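# Push cube out of channel's lipped end and lift

## Task

Keeping both grippers out of the channel, shove the cube out through the channel end that has the short ledge and raised lip, then hold it up past that end so its centre sits higher than the channel's roof by at least one cube width.

## Robot and tools

Robot: two arms, left_arm and right_arm, each with 7 joints and a parallel gripper. Results report poses in one shared scene frame. The origin is on the table surface midway between the arms, +z is up, +x points out over the table, and left_arm stands on the +y side. The names left and right do not refer to sides of any image. The mounting plates and the metal frame behind the arms are fixed obstacles. The printed hand position may be somewhat off, especially at long reach.

Joint order, used in every row and every per-joint list: waist, shoulder, elbow, forearm roll, upper arm roll, wrist pitch, wrist roll. Follow this order even where other text names the joints differently. Stated ranges in rad: waist +-69.115, shoulder +-2.250, elbow +-2.580, forearm roll +-69.115, upper arm roll +-69.115, wrist pitch +-2.100, wrist roll +-69.115. Each real end can differ from these by up to 0.013 rad.

Row layout: one flat list of 18 numbers, each in [-1, 1], covering both arms even if only one moves. The order is left_arm's 7 joint values, then left gripper position, then left gripper speed, then the same 9 for right_arm. An optional 14 more numbers (0 to 1) set stiffness scales: left's 7 joints, then right's 7, in joint order. A scale persists until you change it.

Joint values are offsets, not absolute angles. A value of 1.0 equals 0.9985 rad for waist, shoulder, upper arm roll and elbow, and 0.8765 rad for forearm roll, wrist pitch and wrist roll.

Gripper values are absolute, not offsets. Position +1 means fully open (85 mm) and 0 is about 41 mm. The pads touch near -0.8, and -1 closes until blocked. Gripper speed runs from -1 (about 20 mm/s) through 0 (85 mm/s) to +1 (150 mm/s). To leave a gripper unchanged, resend its previous two numbers; a 0 counts as a command.

execute_actions(actions): a list of up to 15 actions, run in order. Each action is a table of up to 15 rows, one row per 1/30 s step. A shorter table repeats its last row until the 15 steps are done. Joint offsets in every row are measured from the angles at the start of that action, not from the previous row. For the first action of a call, that start is the last reported state. An action that asks a joint to go more than 0.013 rad beyond its range is refused for both arms. If any action in the call is malformed, or the first action fails this check, the whole call is refused and nothing moves. An empty list returns the current state and images.

move(target, speed, blocking): target is one 18-number row. Its joint offsets are taken from the Joint positions in the latest result, so the target is a fixed goal. All joints share one timeline, so the hand travels on a curve. speed is the peak rate in rad/s of the joint with the longest way to go: 0.01 to 2, default 0.5. Paths last between 0.5 and 10 s, and the move does not avoid obstacles or the other arm. With blocking=false the result comes after 0.5 s. You must then wait or stop before sending new rows or moves. The extra move: line reports done, off_target, moving, held or fault, then limits=held or none, then each arm's joint farthest from its target.

wait(seconds): 0 to 10 s; each arm keeps its last command, and the wait returns early when a running move finishes. stop(): brakes a running move; the fingers keep moving. zoom_image(camera, region): region is [x0, y0, x1, y1] in pixels, at most 504x504. Cameras are cam_high, cam_low, cam_left_wrist and cam_right_wrist, each 504x504. Calibration (K, distortion, T_world_to_cam) is provided and may be off by a few degrees and millimetres. finished_scene(scene): pass the current scene number once the cube is held in place. This cannot be undone.

Results: each arm's end_effector_position (metres) and end_effector_quat_wxyz. The position is the point between the closed pads; the fingers point along gripper +z and close along gripper y. Also listed: Joint positions, Joint velocities, Joint targets (where joints are currently driven) and per-step readings, where HELD marks throttled steps. position_measured_pct reads about 50 - 50 x the gripper position, so 0 is fully open. Stopping below about 90 means something is held or blocking; around 90 means the pads met. joint sent to its limit means a joint hit its true end. joint command not followed means a clearance check altered the targets. MOTOR HOT appears from 60 C; at 75 C an OVER-TEMPERATURE FAULT makes that arm sag.

Motion limits: each step's target stays within 0.304 rad of the measured angle for the first four joints and 0.266 rad for the wrist joints. Smaller bounds apply when stiffness is set. Targets are also scaled back if the hand would jump more than 70 mm, so large moves need several actions. Fingertips extend about 19 mm past the reported point when closed and 6 mm when open. Closing pushes the tips about 13 mm further out, so keep clearance above surfaces.

Gripping: send -1 and keep sending it to grip firmly (about 190-235 N per pad). For a softer grip, close to just under the object's width. Open wider than the object to release.

Avoid the following. Do not put a gripper inside the channel; push the cube from outside it, for example with a fingertip through the open end. Do not knock anything off the table. Avoid hard or fast impacts and heavy pressing, because contact torque at a joint's load limit freezes that arm for 10 s. Limits are 46.9 N m for the first four joints and 29.5 for the wrist joints. Avoid arm-to-arm collisions and dropping the cube. Loose objects may be nudged occasionally, so check the images before lifting and before finishing.

Each tool is called after ">>>" as name(argument=value, ...) on one line, values as JSON.

## Session

>>> execute_actions(actions=[])

Scene clock: 0.00 s.
left_arm: end_effector_position=(+0.0967, +0.7927, +0.2510) position_measured_pct=0.0 end_effector_quat_wxyz=(+0.348, +0.689, -0.628, +0.101) | right_arm: end_effector_position=(-0.0027, +0.3590, +0.2424) position_measured_pct=0.0 end_effector_quat_wxyz=(-0.455, -0.398, +0.551, +0.575)
Joint names: [waist, shoulder, elbow, forearm roll, upper arm roll, wrist pitch, wrist roll]
Joint positions: left_arm=[-1.339  1.171  0.395 -0.108 -0.041  2.028  1.698] | right_arm=[-0.745  1.737  0.735 -0.779 -0.472  1.422  2.202]
Joint velocities: left_arm=[-0.    -0.001 -0.002 -0.     0.001  0.001  0.001] | right_arm=[-0.001 -0.001  0.     0.002  0.     0.    -0.002]
Motor temperatures (°C, as the motors report them): left_arm=[30 30 32 39 27 33 37] | right_arm=[30 33 27 37 26 36 36]
Joint targets: left_arm=[-1.339 1.171 0.395 -0.108 -0.041 2.028 1.698] | right_arm=[-0.745 1.737 0.735 -0.779 -0.472 1.422 2.202]
Joint stiffness scale: left_arm=[1. 1. 1. 1. 1. 1. 1.] | right_arm=[1. 1. 1. 1. 1. 1. 1.]
camera_calibration (this result's frames):
cam_left_wrist: T_world_to_cam=[[-0.929913, 0.0872306, 0.357284, -0.0717758], [-0.148132, 0.800346, -0.580951, -0.417396], [-0.336628, -0.593159, -0.73133, 0.823081], [0, 0, 0, 1]] pos_world=[0.148497, 0.82854, 0.385102]
cam_right_wrist: T_world_to_cam=[[0.0779269, 0.0200334, 0.996758, -0.24613], [0.280342, 0.959016, -0.0411922, -0.279221], [-0.956732, 0.282644, 0.0691169, 0.0281395], [0, 0, 0, 1]] pos_world=[0.12438, 0.264755, 0.231886]

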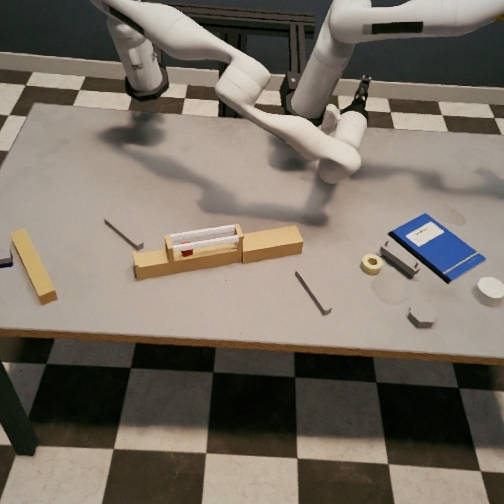

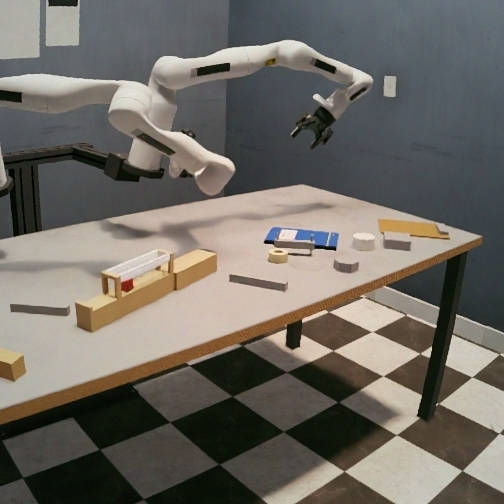

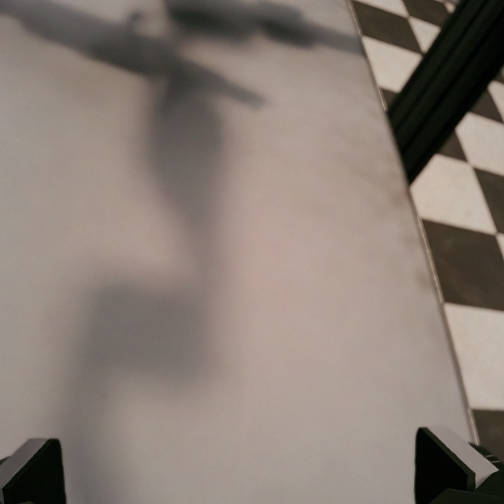

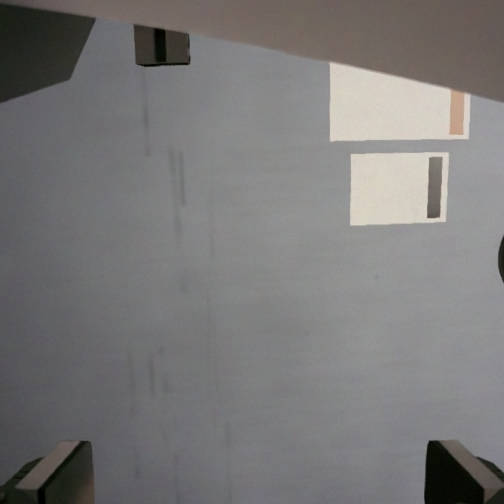

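>>> zoom_image(camera="cam_high", region=[95, 205, 215, 290])

>>> zoom_image(camera="cam_high", region=[225, 215, 345, 325])

>>> zoom_image(camera="cam_high", region=[250, 40, 410, 200])

Region (95, 205, 215, 290) of cam_high's 504x504 image, scaled by 4.200, with more detail than that image has; it fills the top 357 rows of this view, and the rest is white.

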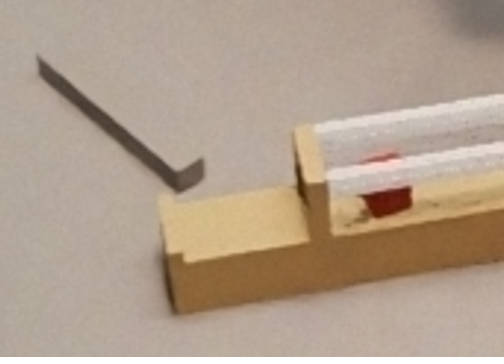

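Region (225, 215, 345, 325) of cam_high's 504x504 image, scaled by 4.200, with more detail than that image has; it fills the top 462 rows of this view, and the rest is white.

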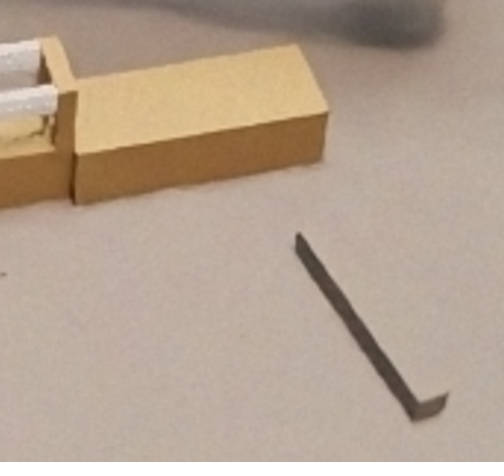

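Region (250, 40, 410, 200) of cam_high's 504x504 image, scaled by 3.150, with more detail than that image has.

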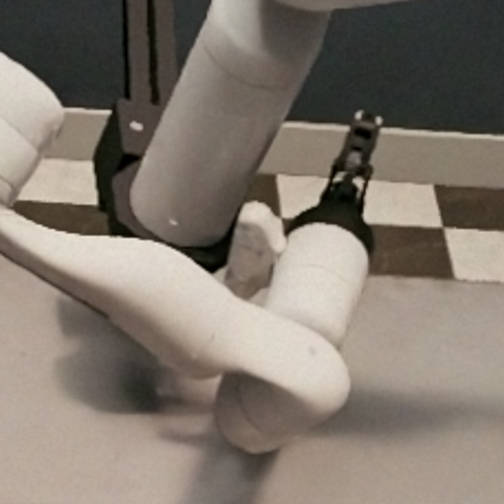

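>>> move(target=[0.2,-0.45,0.45,0.12,0,-0.57,0.1,1,0, 0.45,-0.2,0,0,0,-0.456,0,0.3,0.5], speed=0.7)

Scene clock: 56.47 s.
left_arm: end_effector_position=(+0.2543, +0.8293, +0.3389) position_measured_pct=0.0 end_effector_quat_wxyz=(-0.127, -0.676, +0.726, +0.001) | right_arm: end_effector_position=(+0.4039, +0.3547, +0.1977) position_measured_pct=34.9 end_effector_quat_wxyz=(-0.141, -0.206, +0.747, +0.616)
Joint names: [waist, shoulder, elbow, forearm roll, upper arm roll, wrist pitch, wrist roll]
Joint positions: left_arm=[-1.143  0.726  0.841 -0.012 -0.041  1.536  1.775] | right_arm=[-0.298  1.542  0.735 -0.779 -0.472  1.03   2.202]
Joint velocities: left_arm=[ 0.    -0.001  0.001 -0.001 -0.001 -0.    -0.001] | right_arm=[ 0.002 -0.001 -0.001  0.    -0.    -0.     0.   ]
Motor temperatures (°C, as the motors report them): left_arm=[30 32 32 39 27 33 37] | right_arm=[30 34 27 37 26 36 36]
Joint targets: left_arm=[-1.139 0.722 0.844 -0.003 -0.041 1.529 1.786] | right_arm=[-0.295 1.538 0.735 -0.779 -0.472 1.022 2.202]
Joint stiffness scale: left_arm=[1. 1. 1. 1. 1. 1. 1.] | right_arm=[1. 1. 1. 1. 1. 1. 1.]
move: done; limits=none; left_arm: farthest joint: the wrist roll, 0.010 radians from its target (0.088 radians at the start); right_arm: farthest joint: the wrist pitch, 0.008 radians from its target (0.400 radians at the start)
camera_calibration (this result's frames):
cam_left_wrist: T_world_to_cam=[[-0.970287, 0.132265, 0.202607, 0.06554], [0.096077, 0.979132, -0.179079, -0.718786], [-0.222065, -0.154293, -0.962747, 0.647443], [0, 0, 0, 1]] pos_world=[0.276426, 0.795014, 0.481325]
cam_right_wrist: T_world_to_cam=[[-0.138629, 0.16084, 0.977196, -0.191768], [0.88069, 0.471319, 0.0473623, -0.477925], [-0.452953, 0.867173, -0.206989, 0.0652904], [0, 0, 0, 1]] pos_world=[0.423893, 0.199481, 0.223545]

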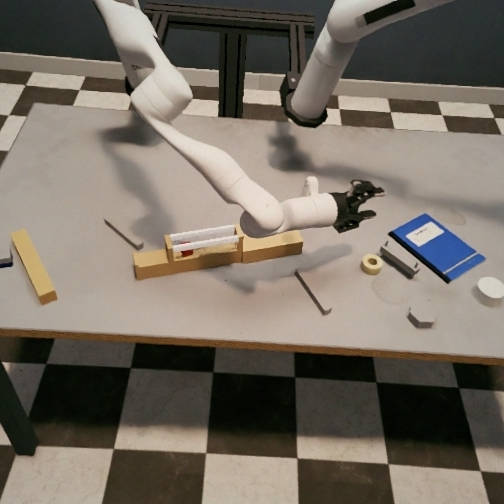

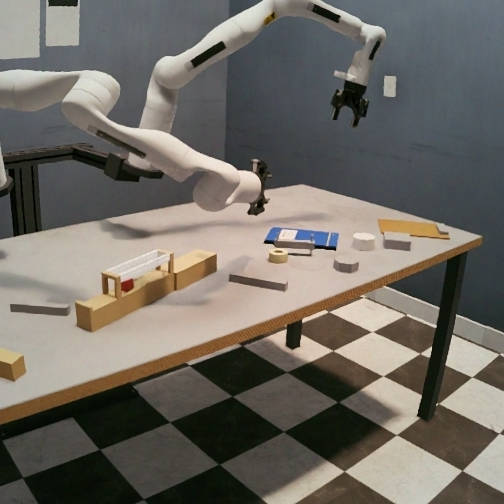

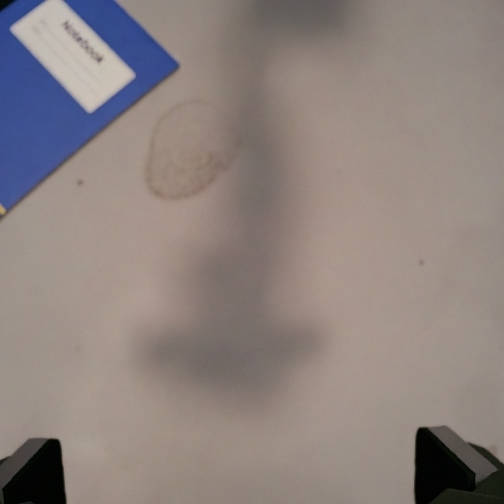

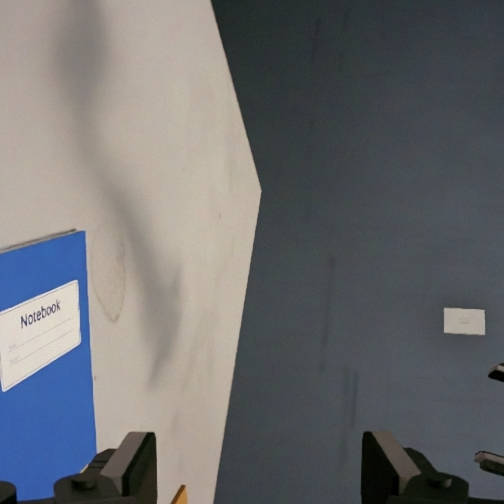

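>>> execute_actions(actions=[])

Scene clock: 78.23 s.
left_arm: end_effector_position=(+0.2543, +0.8293, +0.3389) position_measured_pct=0.0 end_effector_quat_wxyz=(-0.127, -0.676, +0.726, +0.001) | right_arm: end_effector_position=(+0.4040, +0.3546, +0.1977) position_measured_pct=34.9 end_effector_quat_wxyz=(-0.141, -0.206, +0.747, +0.616)
Joint names: [waist, shoulder, elbow, forearm roll, upper arm roll, wrist pitch, wrist roll]
Joint positions: left_arm=[-1.143  0.726  0.841 -0.012 -0.041  1.536  1.775] | right_arm=[-0.298  1.542  0.735 -0.779 -0.472  1.03   2.202]
Joint velocities: left_arm=[ 0.    -0.     0.     0.001  0.001 -0.001 -0.002] | right_arm=[-0.001  0.    -0.    -0.001  0.     0.    -0.001]
Motor temperatures (°C, as the motors report them): left_arm=[30 33 32 39 27 33 37] | right_arm=[30 35 27 37 26 36 36]
Joint targets: left_arm=[-1.139 0.722 0.844 -0.003 -0.041 1.529 1.786] | right_arm=[-0.295 1.538 0.735 -0.779 -0.472 1.022 2.202]
Joint stiffness scale: left_arm=[1. 1. 1. 1. 1. 1. 1.] | right_arm=[1. 1. 1. 1. 1. 1. 1.]
camera_calibration (this result's frames):
cam_left_wrist: T_world_to_cam=[[-0.970287, 0.132301, 0.202584, 0.0655404], [0.0961299, 0.979137, -0.179022, -0.718814], [-0.222043, -0.154228, -0.962762, 0.647435], [0, 0, 0, 1]] pos_world=[0.276451, 0.794999, 0.481365]
cam_right_wrist: T_world_to_cam=[[-0.13862, 0.160887, 0.97719, -0.191751], [0.880794, 0.471123, 0.0473789, -0.477994], [-0.452754, 0.867271, -0.207016, 0.0653269], [0, 0, 0, 1]] pos_world=[0.424011, 0.199388, 0.223547]

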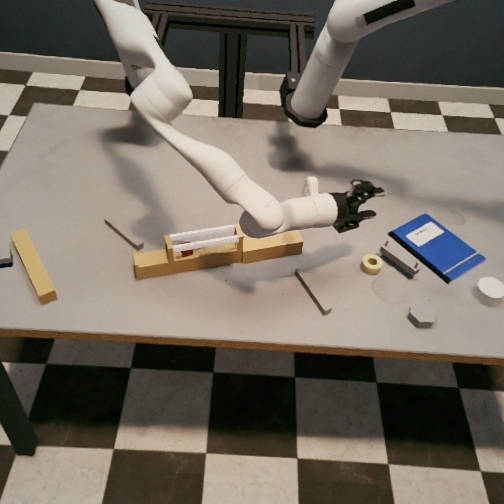

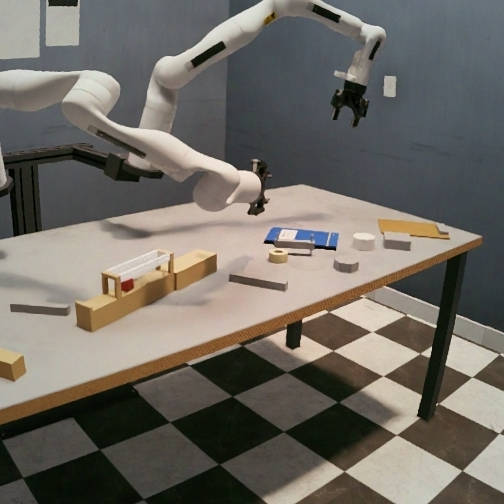

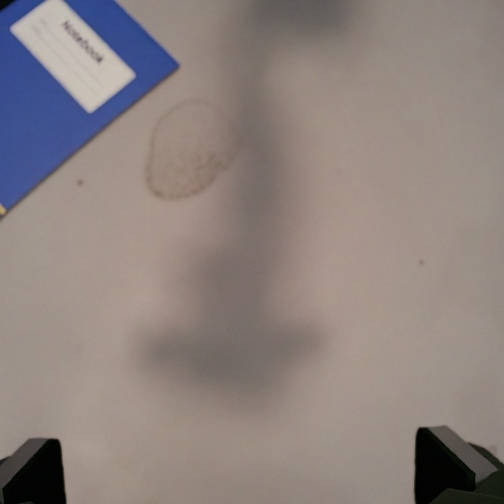

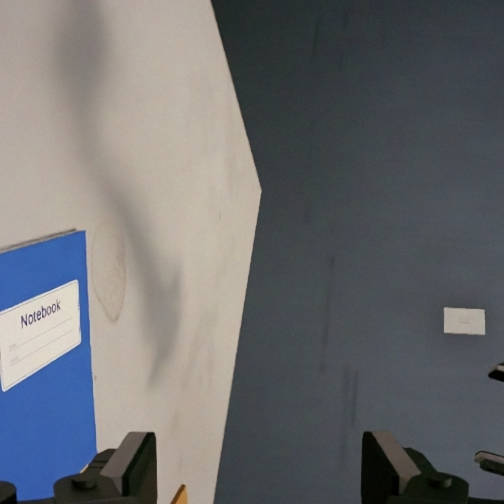

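>>> move(target=[0.70,0.03,0.45,0.01,-0.12,-0.63,0.15,0.3,0.5, -0.02,-0.85,0.70,0.5,0.45,-0.46,-0.02,0.3,0.5], speed=0.9)

Scene clock: 87.60 s.
left_arm: end_effector_position=(+0.5178, +0.5982, +0.1968) position_measured_pct=34.9 end_effector_quat_wxyz=(-0.077, -0.476, +0.876, +0.009) | right_arm: end_effector_position=(+0.5603, +0.0687, +0.3094) position_measured_pct=34.9 end_effector_quat_wxyz=(+0.133, -0.372, +0.887, +0.238)
Joint names: [waist, shoulder, elbow, forearm roll, upper arm roll, wrist pitch, wrist roll]
Joint positions: left_arm=[-0.448  0.752  1.287 -0.011 -0.158  0.992  1.896] | right_arm=[-0.315  0.697  1.429 -0.347 -0.026  0.635  2.195]
Joint velocities: left_arm=[ 0.002 -0.001 -0.001  0.    -0.002 -0.002 -0.   ] | right_arm=[-0.001 -0.002 -0.    -0.     0.    -0.     0.001]
Motor temperatures (°C, as the motors report them): left_arm=[30 33 32 39 27 33 37] | right_arm=[30 35 27 37 26 36 36]
Joint targets: left_arm=[-0.444 0.755 1.290 -0.003 -0.161 0.984 1.907] | right_arm=[-0.318 0.693 1.434 -0.340 -0.023 0.627 2.185]
Joint stiffness scale: left_arm=[1. 1. 1. 1. 1. 1. 1.] | right_arm=[1. 1. 1. 1. 1. 1. 1.]
move: off_target (right_arm); limits=none; left_arm: farthest joint: the wrist roll, 0.010 radians from its target (0.131 radians at the start); right_arm: farthest joint: the wrist roll, 0.011 radians from its target (0.018 radians at the start)
camera_calibration (this result's frames):
cam_left_wrist: T_world_to_cam=[[-0.803499, 0.582571, 0.122477, 0.0406319], [0.57116, 0.812417, -0.117283, -0.701772], [-0.167829, -0.024283, -0.985517, 0.432176], [0, 0, 0, 1]] pos_world=[0.506003, 0.556955, 0.338634]
cam_right_wrist: T_world_to_cam=[[-0.724462, 0.612245, 0.316719, 0.268342], [0.685455, 0.59131, 0.424857, -0.501834], [0.0728377, 0.524889, -0.848048, 0.334472], [0, 0, 0, 1]] pos_world=[0.514026, -0.0431124, 0.411867]

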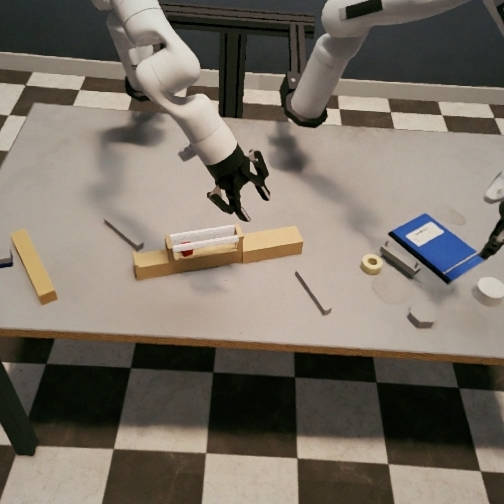

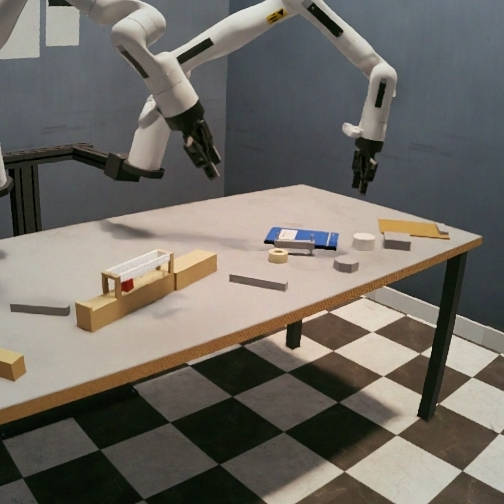

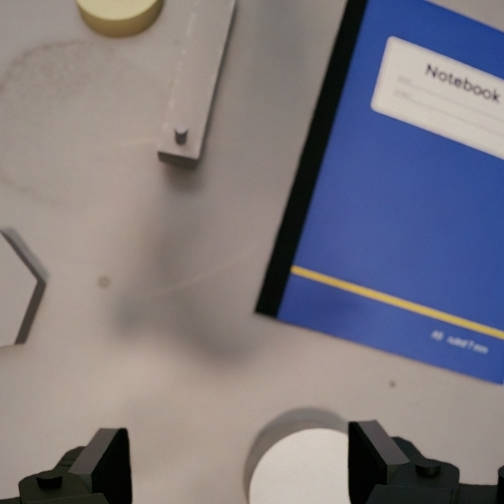

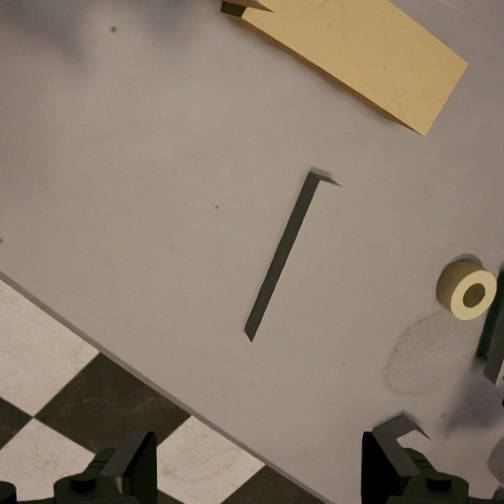

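>>> move(target=[0.7499,0.0664,0.4396,0.0217,-0.1432,-0.617,0.1738,0.3,0.5, -0.0296,0.0279,0.6812,0.4039,0.3616,-0.5301,-0.0403,0.3,0.5], speed=0.8)

Scene clock: 94.50 s.
left_arm: end_effector_position=(+0.5675, +0.2528, +0.1401) position_measured_pct=34.9 end_effector_quat_wxyz=(-0.000, -0.241, +0.970, -0.001) | right_arm: end_effector_position=(+0.3964, -0.2259, +0.1398) position_measured_pct=34.9 end_effector_quat_wxyz=(-0.001, -0.412, +0.911, +0.000)
Joint names: [waist, shoulder, elbow, forearm roll, upper arm roll, wrist pitch, wrist roll]
Joint positions: left_arm=[ 0.297  0.815  1.723 -0.002 -0.297  0.459  2.038] | right_arm=[-0.342  0.721  2.105  0.001  0.332  0.179  2.17 ]
Joint velocities: left_arm=[ 0.003  0.001  0.001 -0.001 -0.001 -0.    -0.001] | right_arm=[ 0.     0.001  0.    -0.     0.    -0.    -0.   ]
Motor temperatures (°C, as the motors report them): left_arm=[30 33 32 39 27 33 37] | right_arm=[30 35 27 37 26 36 36]
Joint targets: left_arm=[0.301 0.819 1.726 0.008 -0.301 0.451 2.049] | right_arm=[-0.345 0.725 2.110 0.007 0.335 0.171 2.160]
Joint stiffness scale: left_arm=[1. 1. 1. 1. 1. 1. 1.] | right_arm=[1. 1. 1. 1. 1. 1. 1.]
move: off_target (right_arm); limits=none; left_arm: farthest joint: the forearm roll, 0.010 radians from its target (0.019 radians at the start); right_arm: farthest joint: the wrist roll, 0.011 radians from its target (0.035 radians at the start)
camera_calibration (this result's frames):
cam_left_wrist: T_world_to_cam=[[-0.431563, 0.9013, 0.0375747, 0.00890673], [0.902063, 0.431457, 0.0113138, -0.56569], [-0.0060147, 0.0387774, -0.99923, 0.270414], [0, 0, 0, 1]] pos_world=[0.515758, 0.225557, 0.276271]
cam_right_wrist: T_world_to_cam=[[-0.753094, 0.657894, -0.0050161, 0.450358], [0.657831, 0.753099, 0.0100609, -0.0377274], [0.0103966, 0.00427706, -0.999937, 0.285589], [0, 0, 0, 1]] pos_world=[0.361011, -0.269097, 0.28821]

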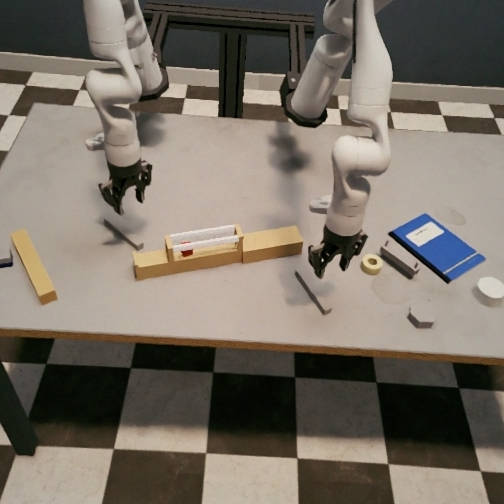

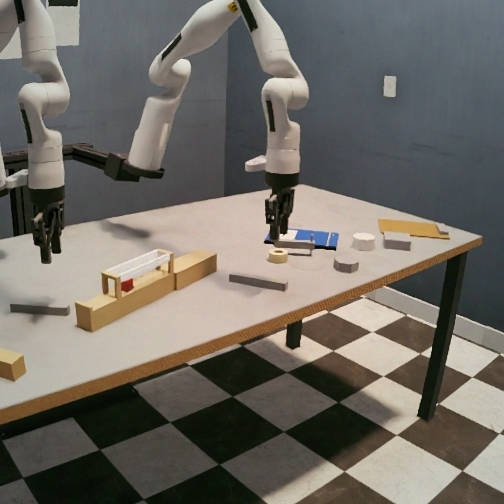

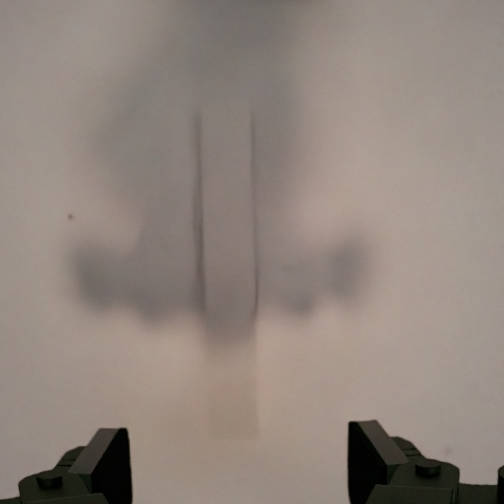

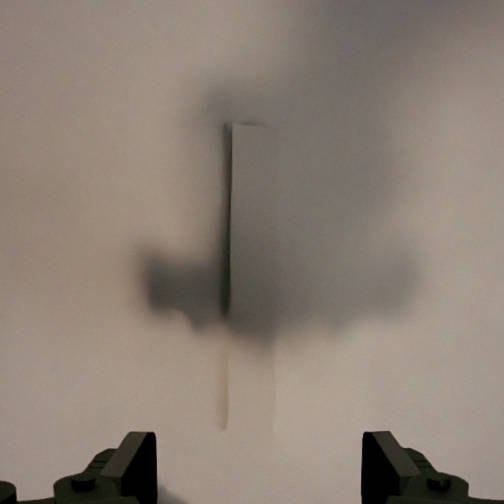

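>>> zoom_image(camera="cam_left_wrist", region=[100, 60, 380, 504])

>>> zoom_image(camera="cam_right_wrist", region=[120, 60, 400, 504])

Region (100, 60, 380, 504) of cam_left_wrist's 504x504 image, scaled by 1.135; it fills the left 318 columns of this view, and the rest is white.

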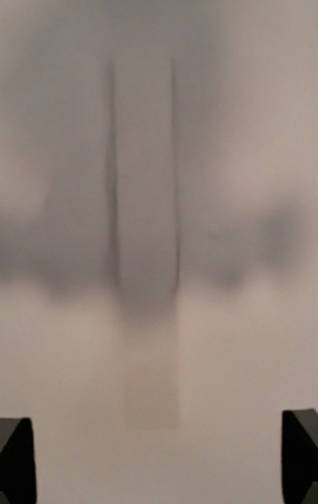

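Region (120, 60, 400, 504) of cam_right_wrist's 504x504 image, scaled by 1.135; it fills the left 318 columns of this view, and the rest is white.

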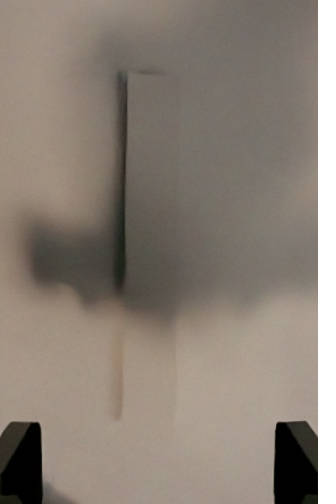

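>>> move(target=[-0.0891,0.2568,-0.0862,0.0114,0.0543,-0.2121,-0.0337,0.0,0.5, 0.1270,0.3072,-0.1063,0,-0.0811,-0.2568,-0.0173,0.0,0.5], speed=0.35)

Scene clock: 133.53 s.
left_arm: end_effector_position=(+0.5666, +0.2519, +0.0223) position_measured_pct=49.6 end_effector_quat_wxyz=(-0.001, -0.231, +0.973, -0.001) | right_arm: end_effector_position=(+0.3983, -0.2279, +0.0223) position_measured_pct=49.6 end_effector_quat_wxyz=(-0.001, -0.408, +0.913, -0.000)
Joint names: [waist, shoulder, elbow, forearm roll, upper arm roll, wrist pitch, wrist roll]
Joint positions: left_arm=[ 0.212  1.068  1.64  -0.002 -0.247  0.281  2.019] | right_arm=[-0.218  1.024  2.003  0.001  0.255 -0.038  2.166]
Joint velocities: left_arm=[-0.001  0.003 -0.002 -0.    -0.002 -0.001 -0.003] | right_arm=[ 0.002  0.003 -0.001  0.    -0.    -0.     0.001]
Motor temperatures (°C, as the motors report them): left_arm=[30 33 32 39 27 33 37] | right_arm=[30 35 27 37 26 36 36]
Joint targets: left_arm=[0.208 1.072 1.637 0.008 -0.243 0.273 2.009] | right_arm=[-0.215 1.028 1.999 0.001 0.251 -0.046 2.155]
Joint stiffness scale: left_arm=[1. 1. 1. 1. 1. 1. 1.] | right_arm=[1. 1. 1. 1. 1. 1. 1.]
move: off_target (left_arm, right_arm); limits=none; left_arm: farthest joint: the wrist roll, 0.011 radians from its target (0.030 radians at the start); right_arm: farthest joint: the wrist roll, 0.011 radians from its target (0.015 radians at the start)
camera_calibration (this result's frames):
cam_left_wrist: T_world_to_cam=[[-0.413064, 0.90991, 0.0379735, 0.00116668], [0.910682, 0.412971, 0.0106395, -0.563369], [-0.00600098, 0.0389766, -0.999222, 0.152622], [0, 0, 0, 1]] pos_world=[0.514447, 0.225645, 0.158453]
cam_right_wrist: T_world_to_cam=[[-0.746708, 0.665123, -0.00622256, 0.451639], [0.665042, 0.746722, 0.0112226, -0.0406895], [0.0121109, 0.00424173, -0.999918, 0.167406], [0, 0, 0, 1]] pos_world=[0.362275, -0.270722, 0.17066]

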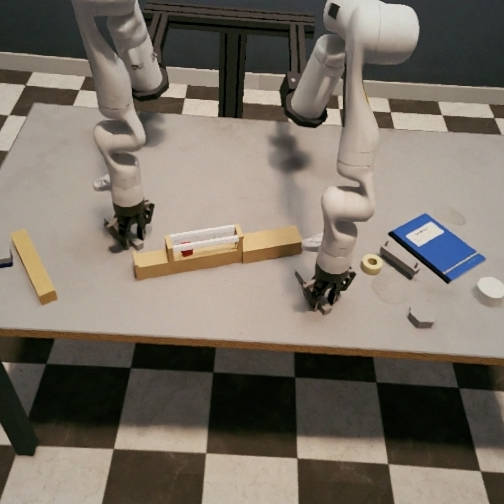

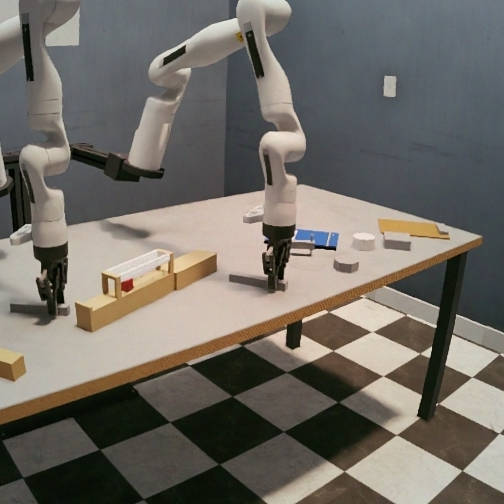

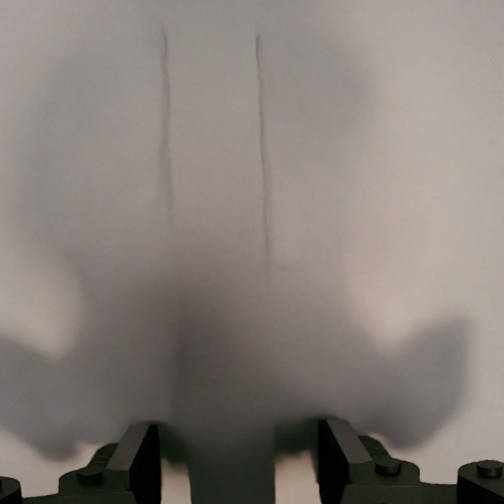

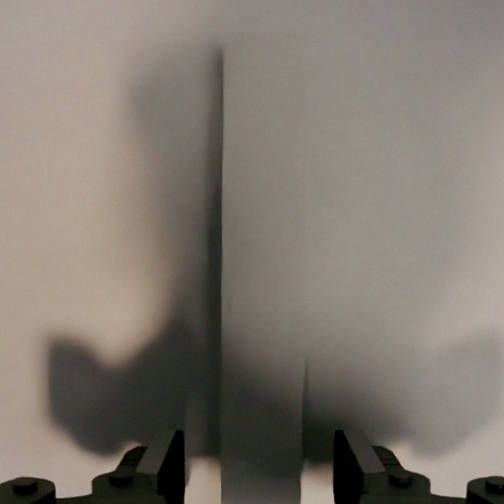

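>>> execute_actions(actions=[[[0,0,0,0,0,0,0,-1,0, 0,0,0,0,0,0,0,-1,0]]])

Scene clock: 135.73 s.
left_arm: end_effector_position=(+0.5669, +0.2520, +0.0225) position_measured_pct=73.8 end_effector_quat_wxyz=(-0.000, -0.231, +0.973, -0.001) | right_arm: end_effector_position=(+0.3986, -0.2279, +0.0225) position_measured_pct=73.8 end_effector_quat_wxyz=(-0.000, -0.408, +0.913, -0.000)
Joint names: [waist, shoulder, elbow, forearm roll, upper arm roll, wrist pitch, wrist roll]
Joint positions: left_arm=[ 0.212  1.068  1.64  -0.002 -0.247  0.281  2.019] | right_arm=[-0.218  1.023  2.003  0.001  0.255 -0.038  2.166]
Joint velocities: left_arm=[ 0.     0.    -0.001  0.001  0.003  0.     0.001] | right_arm=[-0.001  0.     0.     0.001 -0.001 -0.    -0.001]
Motor temperatures (°C, as the motors report them): left_arm=[30 33 32 39 27 33 37] | right_arm=[30 35 27 37 26 36 36]
Joint targets: left_arm=[0.212 1.068 1.640 -0.002 -0.247 0.281 2.019] | right_arm=[-0.218 1.024 2.003 0.001 0.255 -0.038 2.166]
Joint stiffness scale: left_arm=[1. 1. 1. 1. 1. 1. 1.] | right_arm=[1. 1. 1. 1. 1. 1. 1.]
Step readings (joint positions):
0: left_arm=[0.212 1.068 1.640 -0.002 -0.247 0.281 2.019] | right_arm=[-0.218 1.024 2.003 0.001 0.255 -0.038 2.166]
1: left_arm=[0.212 1.068 1.640 -0.002 -0.247 0.281 2.019] | right_arm=[-0.218 1.024 2.003 0.001 0.255 -0.038 2.166]
2: left_arm=[0.212 1.068 1.640 -0.002 -0.247 0.281 2.019] | right_arm=[-0.218 1.024 2.003 0.001 0.255 -0.038 2.166]
4: left_arm=[0.212 1.068 1.640 -0.002 -0.247 0.281 2.019] | right_arm=[-0.218 1.024 2.003 0.001 0.255 -0.038 2.166]
8: left_arm=[0.212 1.068 1.640 -0.002 -0.247 0.281 2.019] | right_arm=[-0.218 1.024 2.003 0.001 0.255 -0.038 2.166]
15: Joint positions above
camera_calibration (this result's frames):
cam_left_wrist: T_world_to_cam=[[-0.413267, 0.909828, 0.0377269, 0.00132915], [0.910593, 0.413154, 0.0111175, -0.563647], [-0.00547199, 0.0389484, -0.999226, 0.152561], [0, 0, 0, 1]] pos_world=[0.514638, 0.225722, 0.158659]
cam_right_wrist: T_world_to_cam=[[-0.746535, 0.665315, -0.00649536, 0.451825], [0.665227, 0.74655, 0.0116918, -0.0409746], [0.0126278, 0.00440744, -0.999911, 0.167419], [0, 0, 0, 1]] pos_world=[0.362446, -0.270754, 0.170818]

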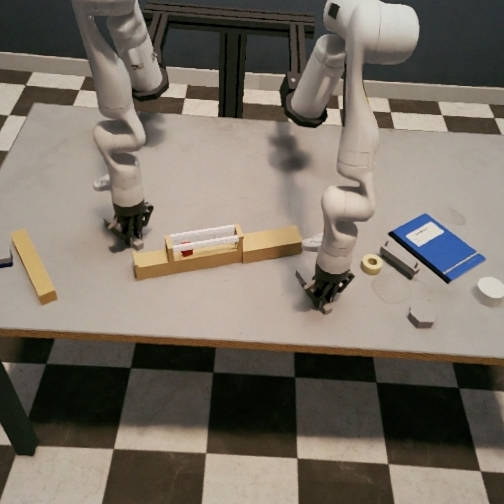

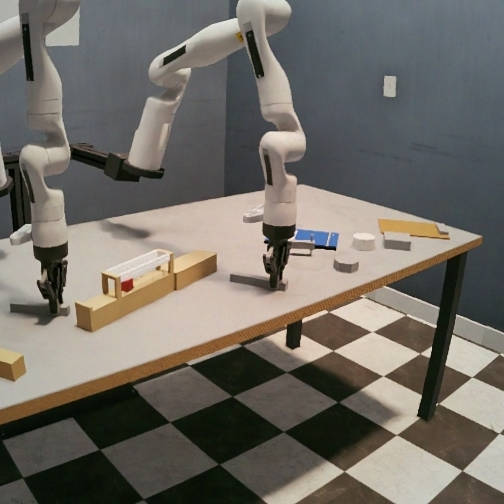

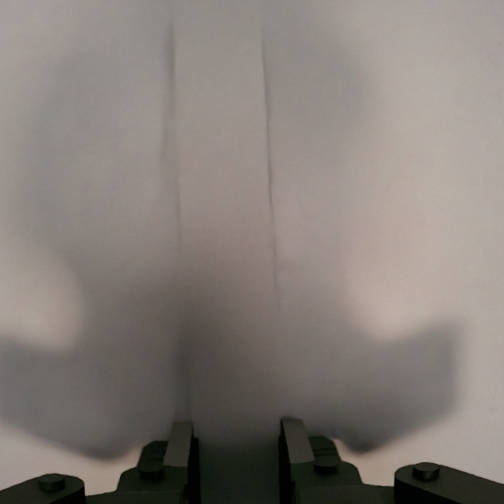

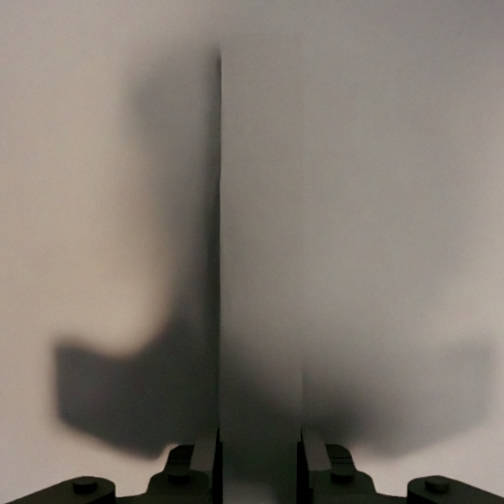

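>>> move(target=[-0.31,-0.335,0.29,0,0.051,0,0.72,-1,0, -0.40,-0.36,0.20,0,0.15,0.27,0.19,-1,0], speed=0.7)

Scene clock: 158.60 s.
left_arm: end_effector_position=(+0.4862, +0.3844, +0.1194) position_measured_pct=73.8 end_effector_quat_wxyz=(-0.013, -0.654, +0.757, -0.004) | right_arm: end_effector_position=(+0.3533, -0.1631, +0.1746) position_measured_pct=73.8 end_effector_quat_wxyz=(+0.002, -0.566, +0.825, +0.000)
Joint names: [waist, shoulder, elbow, forearm roll, upper arm roll, wrist pitch, wrist roll]
Joint positions: left_arm=[-0.094  0.737  1.927 -0.002 -0.199  0.281  2.64 ] | right_arm=[-0.615  0.668  2.199  0.001  0.401  0.191  2.322]
Joint velocities: left_arm=[-0.002 -0.001  0.001 -0.001  0.001 -0.001 -0.   ] | right_arm=[-0.003 -0.003 -0.     0.     0.001  0.    -0.002]
Motor temperatures (°C, as the motors report them): left_arm=[30 33 32 39 27 33 37] | right_arm=[30 34 27 37 26 36 36]
Joint targets: left_arm=[-0.098 0.733 1.930 -0.002 -0.196 0.281 2.650] | right_arm=[-0.617 0.664 2.203 0.001 0.404 0.199 2.332]
Joint stiffness scale: left_arm=[1. 1. 1. 1. 1. 1. 1.] | right_arm=[1. 1. 1. 1. 1. 1. 1.]
move: off_target (right_arm); limits=none; left_arm: farthest joint: the wrist roll, 0.010 radians from its target (0.631 radians at the start); right_arm: farthest joint: the wrist roll, 0.011 radians from its target (0.167 radians at the start)
camera_calibration (this result's frames):
cam_left_wrist: T_world_to_cam=[[-0.981403, 0.185907, 0.0478288, 0.397109], [0.185474, 0.982558, -0.0133756, -0.409314], [-0.0494812, -0.00425583, -0.998766, 0.281695], [0, 0, 0, 1]] pos_world=[0.479579, 0.329548, 0.256879]
cam_right_wrist: T_world_to_cam=[[-0.933798, 0.357702, -0.00840594, 0.392239], [0.357533, 0.93375, 0.0167878, 0.0773503], [0.0138541, 0.012671, -0.999824, 0.320768], [0, 0, 0, 1]] pos_world=[0.334173, -0.216595, 0.32271]

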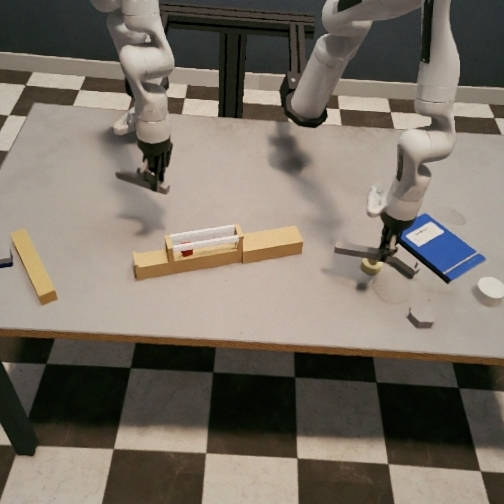

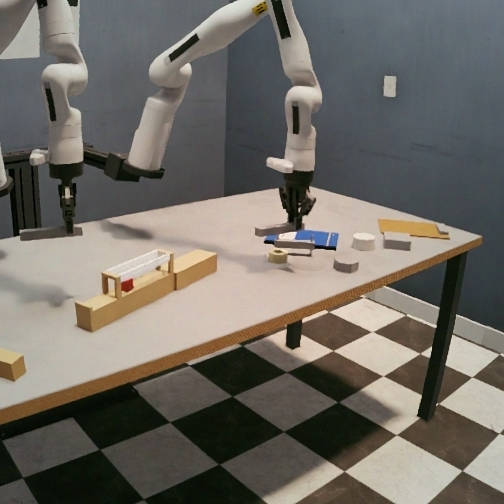

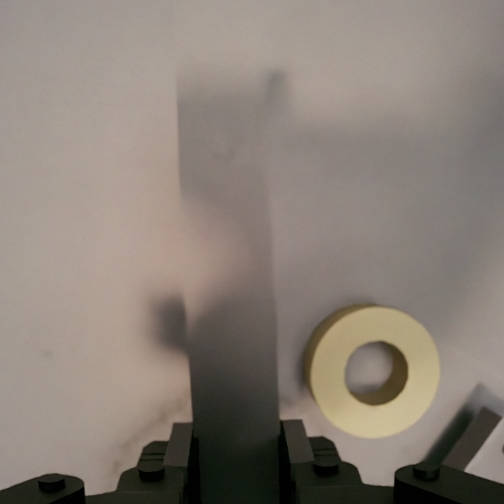

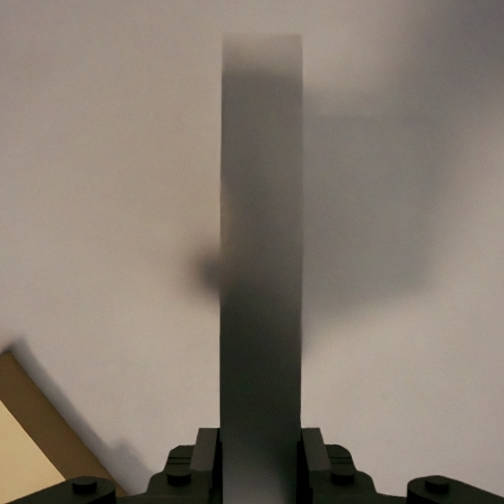

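>>> move(target=[-0.56,-0.116,0.315,0,0.15,-0.312,0.92,-1,0, -0.3487,0.4644,-0.8559,0,-0.1039,0.5952,0.2088,-1,0], speed=0.75)

Scene clock: 168.23 s.
left_arm: end_effector_position=(+0.3294, +0.4890, +0.1273) position_measured_pct=73.8 end_effector_quat_wxyz=(+0.004, +0.974, -0.228, +0.000) | right_arm: end_effector_position=(+0.3730, +0.1681, +0.1299) position_measured_pct=73.8 end_effector_quat_wxyz=(-0.000, +0.811, -0.585, -0.001)
Joint names: [waist, shoulder, elbow, forearm roll, upper arm roll, wrist pitch, wrist roll]
Joint positions: left_arm=[-0.649  0.624  2.238 -0.002 -0.053  0.015  3.436] | right_arm=[-0.96   1.127  1.348  0.001  0.299  0.704  2.494]
Joint velocities: left_arm=[-0.003 -0.001  0.001 -0.001 -0.     0.     0.   ] | right_arm=[-0.002  0.002 -0.001  0.001 -0.    -0.    -0.   ]
Motor temperatures (°C, as the motors report them): left_arm=[30 33 32 39 27 33 37] | right_arm=[30 34 27 37 26 36 36]
Joint targets: left_arm=[-0.653 0.621 2.241 -0.002 -0.049 0.007 3.446] | right_arm=[-0.963 1.131 1.344 0.001 0.297 0.712 2.505]
Joint stiffness scale: left_arm=[1. 1. 1. 1. 1. 1. 1.] | right_arm=[1. 1. 1. 1. 1. 1. 1.]
move: off_target (left_arm, right_arm); limits=none; left_arm: farthest joint: the wrist roll, 0.011 radians from its target (0.807 radians at the start); right_arm: farthest joint: the wrist roll, 0.011 radians from its target (0.183 radians at the start)
camera_calibration (this result's frames):
cam_left_wrist: T_world_to_cam=[[-0.480345, -0.875877, 0.0459069, 0.577851], [-0.876552, 0.481213, 0.00951811, 0.10907], [-0.0304277, -0.0356678, -0.9989, 0.291399], [0, 0, 0, 1]] pos_world=[0.382039, 0.464034, 0.263513]
cam_right_wrist: T_world_to_cam=[[-0.947648, -0.319275, -0.00515863, 0.410325], [-0.319316, 0.947536, 0.0145841, 0.0122567], [0.000231646, 0.0154678, -0.99988, 0.276208], [0, 0, 0, 1]] pos_world=[0.392694, 0.115121, 0.278113]

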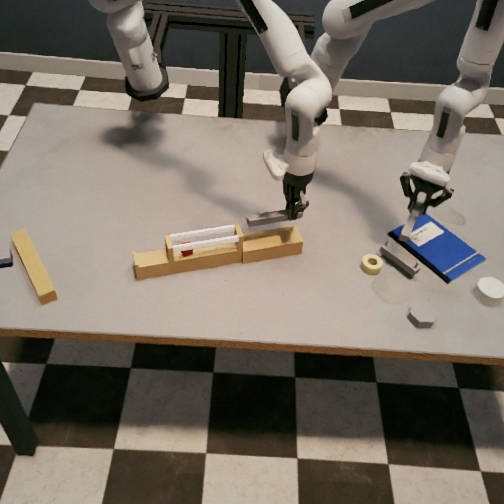

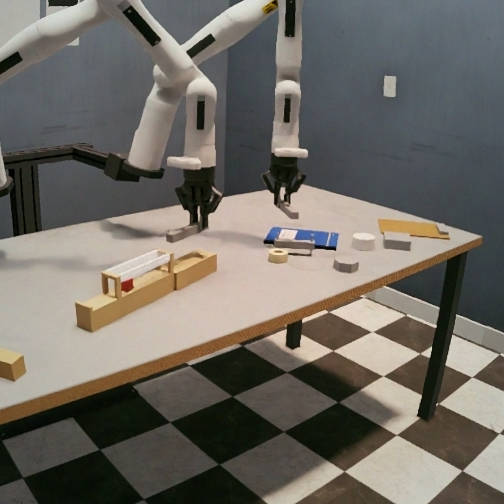

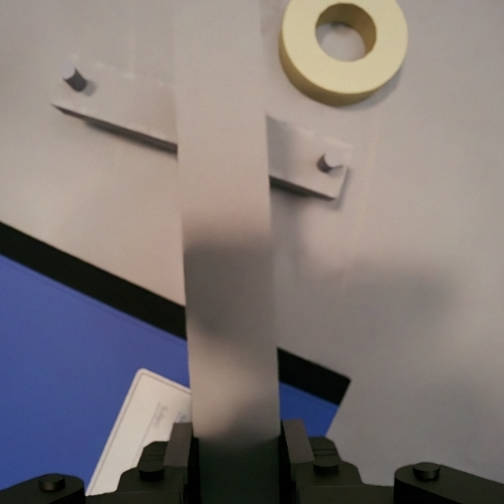

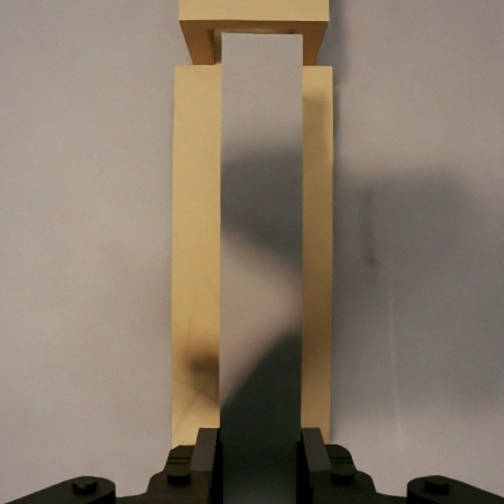

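>>> move(target=[0,0,0,0,0,0,0,-1,0, 0.0413,0.1171,-0.0499,0,-0.0135,-0.0898,0,-1,0], speed=0.25)

Scene clock: 175.60 s.
left_arm: end_effector_position=(+0.3293, +0.4891, +0.1273) position_measured_pct=73.8 end_effector_quat_wxyz=(+0.004, +0.974, -0.228, +0.000) | right_arm: end_effector_position=(+0.3763, +0.1672, +0.0703) position_measured_pct=73.8 end_effector_quat_wxyz=(+0.001, +0.810, -0.586, +0.000)
Joint names: [waist, shoulder, elbow, forearm roll, upper arm roll, wrist pitch, wrist roll]
Joint positions: left_arm=[-0.65   0.624  2.238 -0.002 -0.053  0.015  3.436] | right_arm=[-0.922  1.24   1.303  0.001  0.289  0.634  2.494]
Joint velocities: left_arm=[-0.    -0.001  0.001  0.     0.     0.001  0.002] | right_arm=[ 0.001  0.004 -0.    -0.     0.    -0.    -0.   ]
Motor temperatures (°C, as the motors report them): left_arm=[30 33 32 39 27 33 37] | right_arm=[30 34 27 37 26 36 36]
Joint targets: left_arm=[-0.649 0.624 2.238 -0.002 -0.053 0.015 3.436] | right_arm=[-0.919 1.244 1.299 0.001 0.285 0.625 2.494]
Joint stiffness scale: left_arm=[1. 1. 1. 1. 1. 1. 1.] | right_arm=[1. 1. 1. 1. 1. 1. 1.]
move: done; limits=none; left_arm: farthest joint: the waist, 0.001 radians from its target (0.001 radians at the start); right_arm: farthest joint: the wrist pitch, 0.008 radians from its target (0.079 radians at the start)
camera_calibration (this result's frames):
cam_left_wrist: T_world_to_cam=[[-0.480088, -0.876021, 0.0458514, 0.577891], [-0.876692, 0.480956, 0.00956612, 0.109126], [-0.0304326, -0.035605, -0.998902, 0.291387], [0, 0, 0, 1]] pos_world=[0.381976, 0.464135, 0.263526]
cam_right_wrist: T_world_to_cam=[[-0.948702, -0.316132, -0.0049685, 0.412665], [-0.316168, 0.948646, 0.0104049, 0.0139235], [0.00142403, 0.011442, -0.999934, 0.216845], [0, 0, 0, 1]] pos_world=[0.39559, 0.114767, 0.218736]

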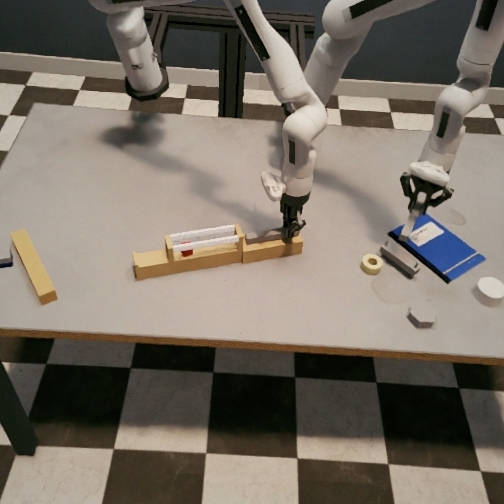

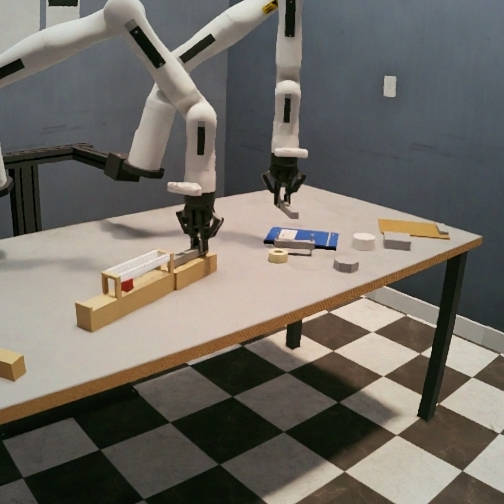

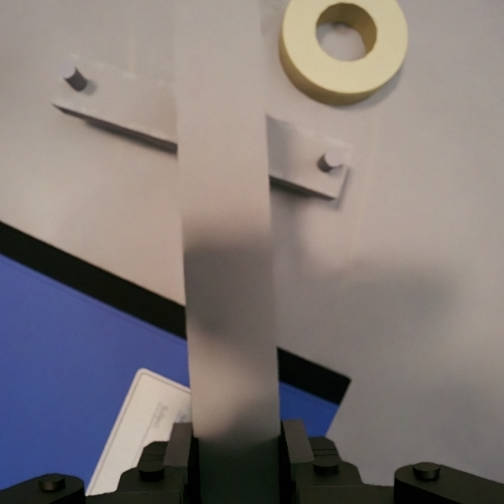

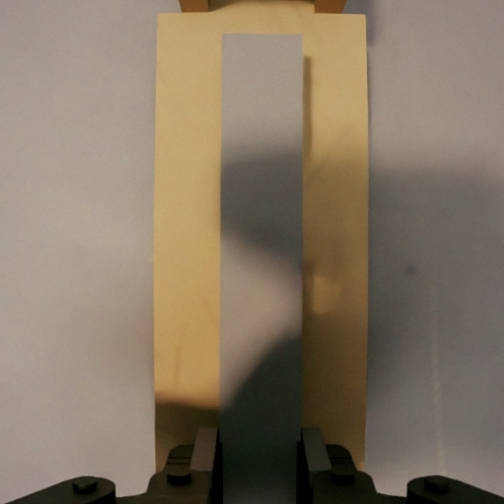

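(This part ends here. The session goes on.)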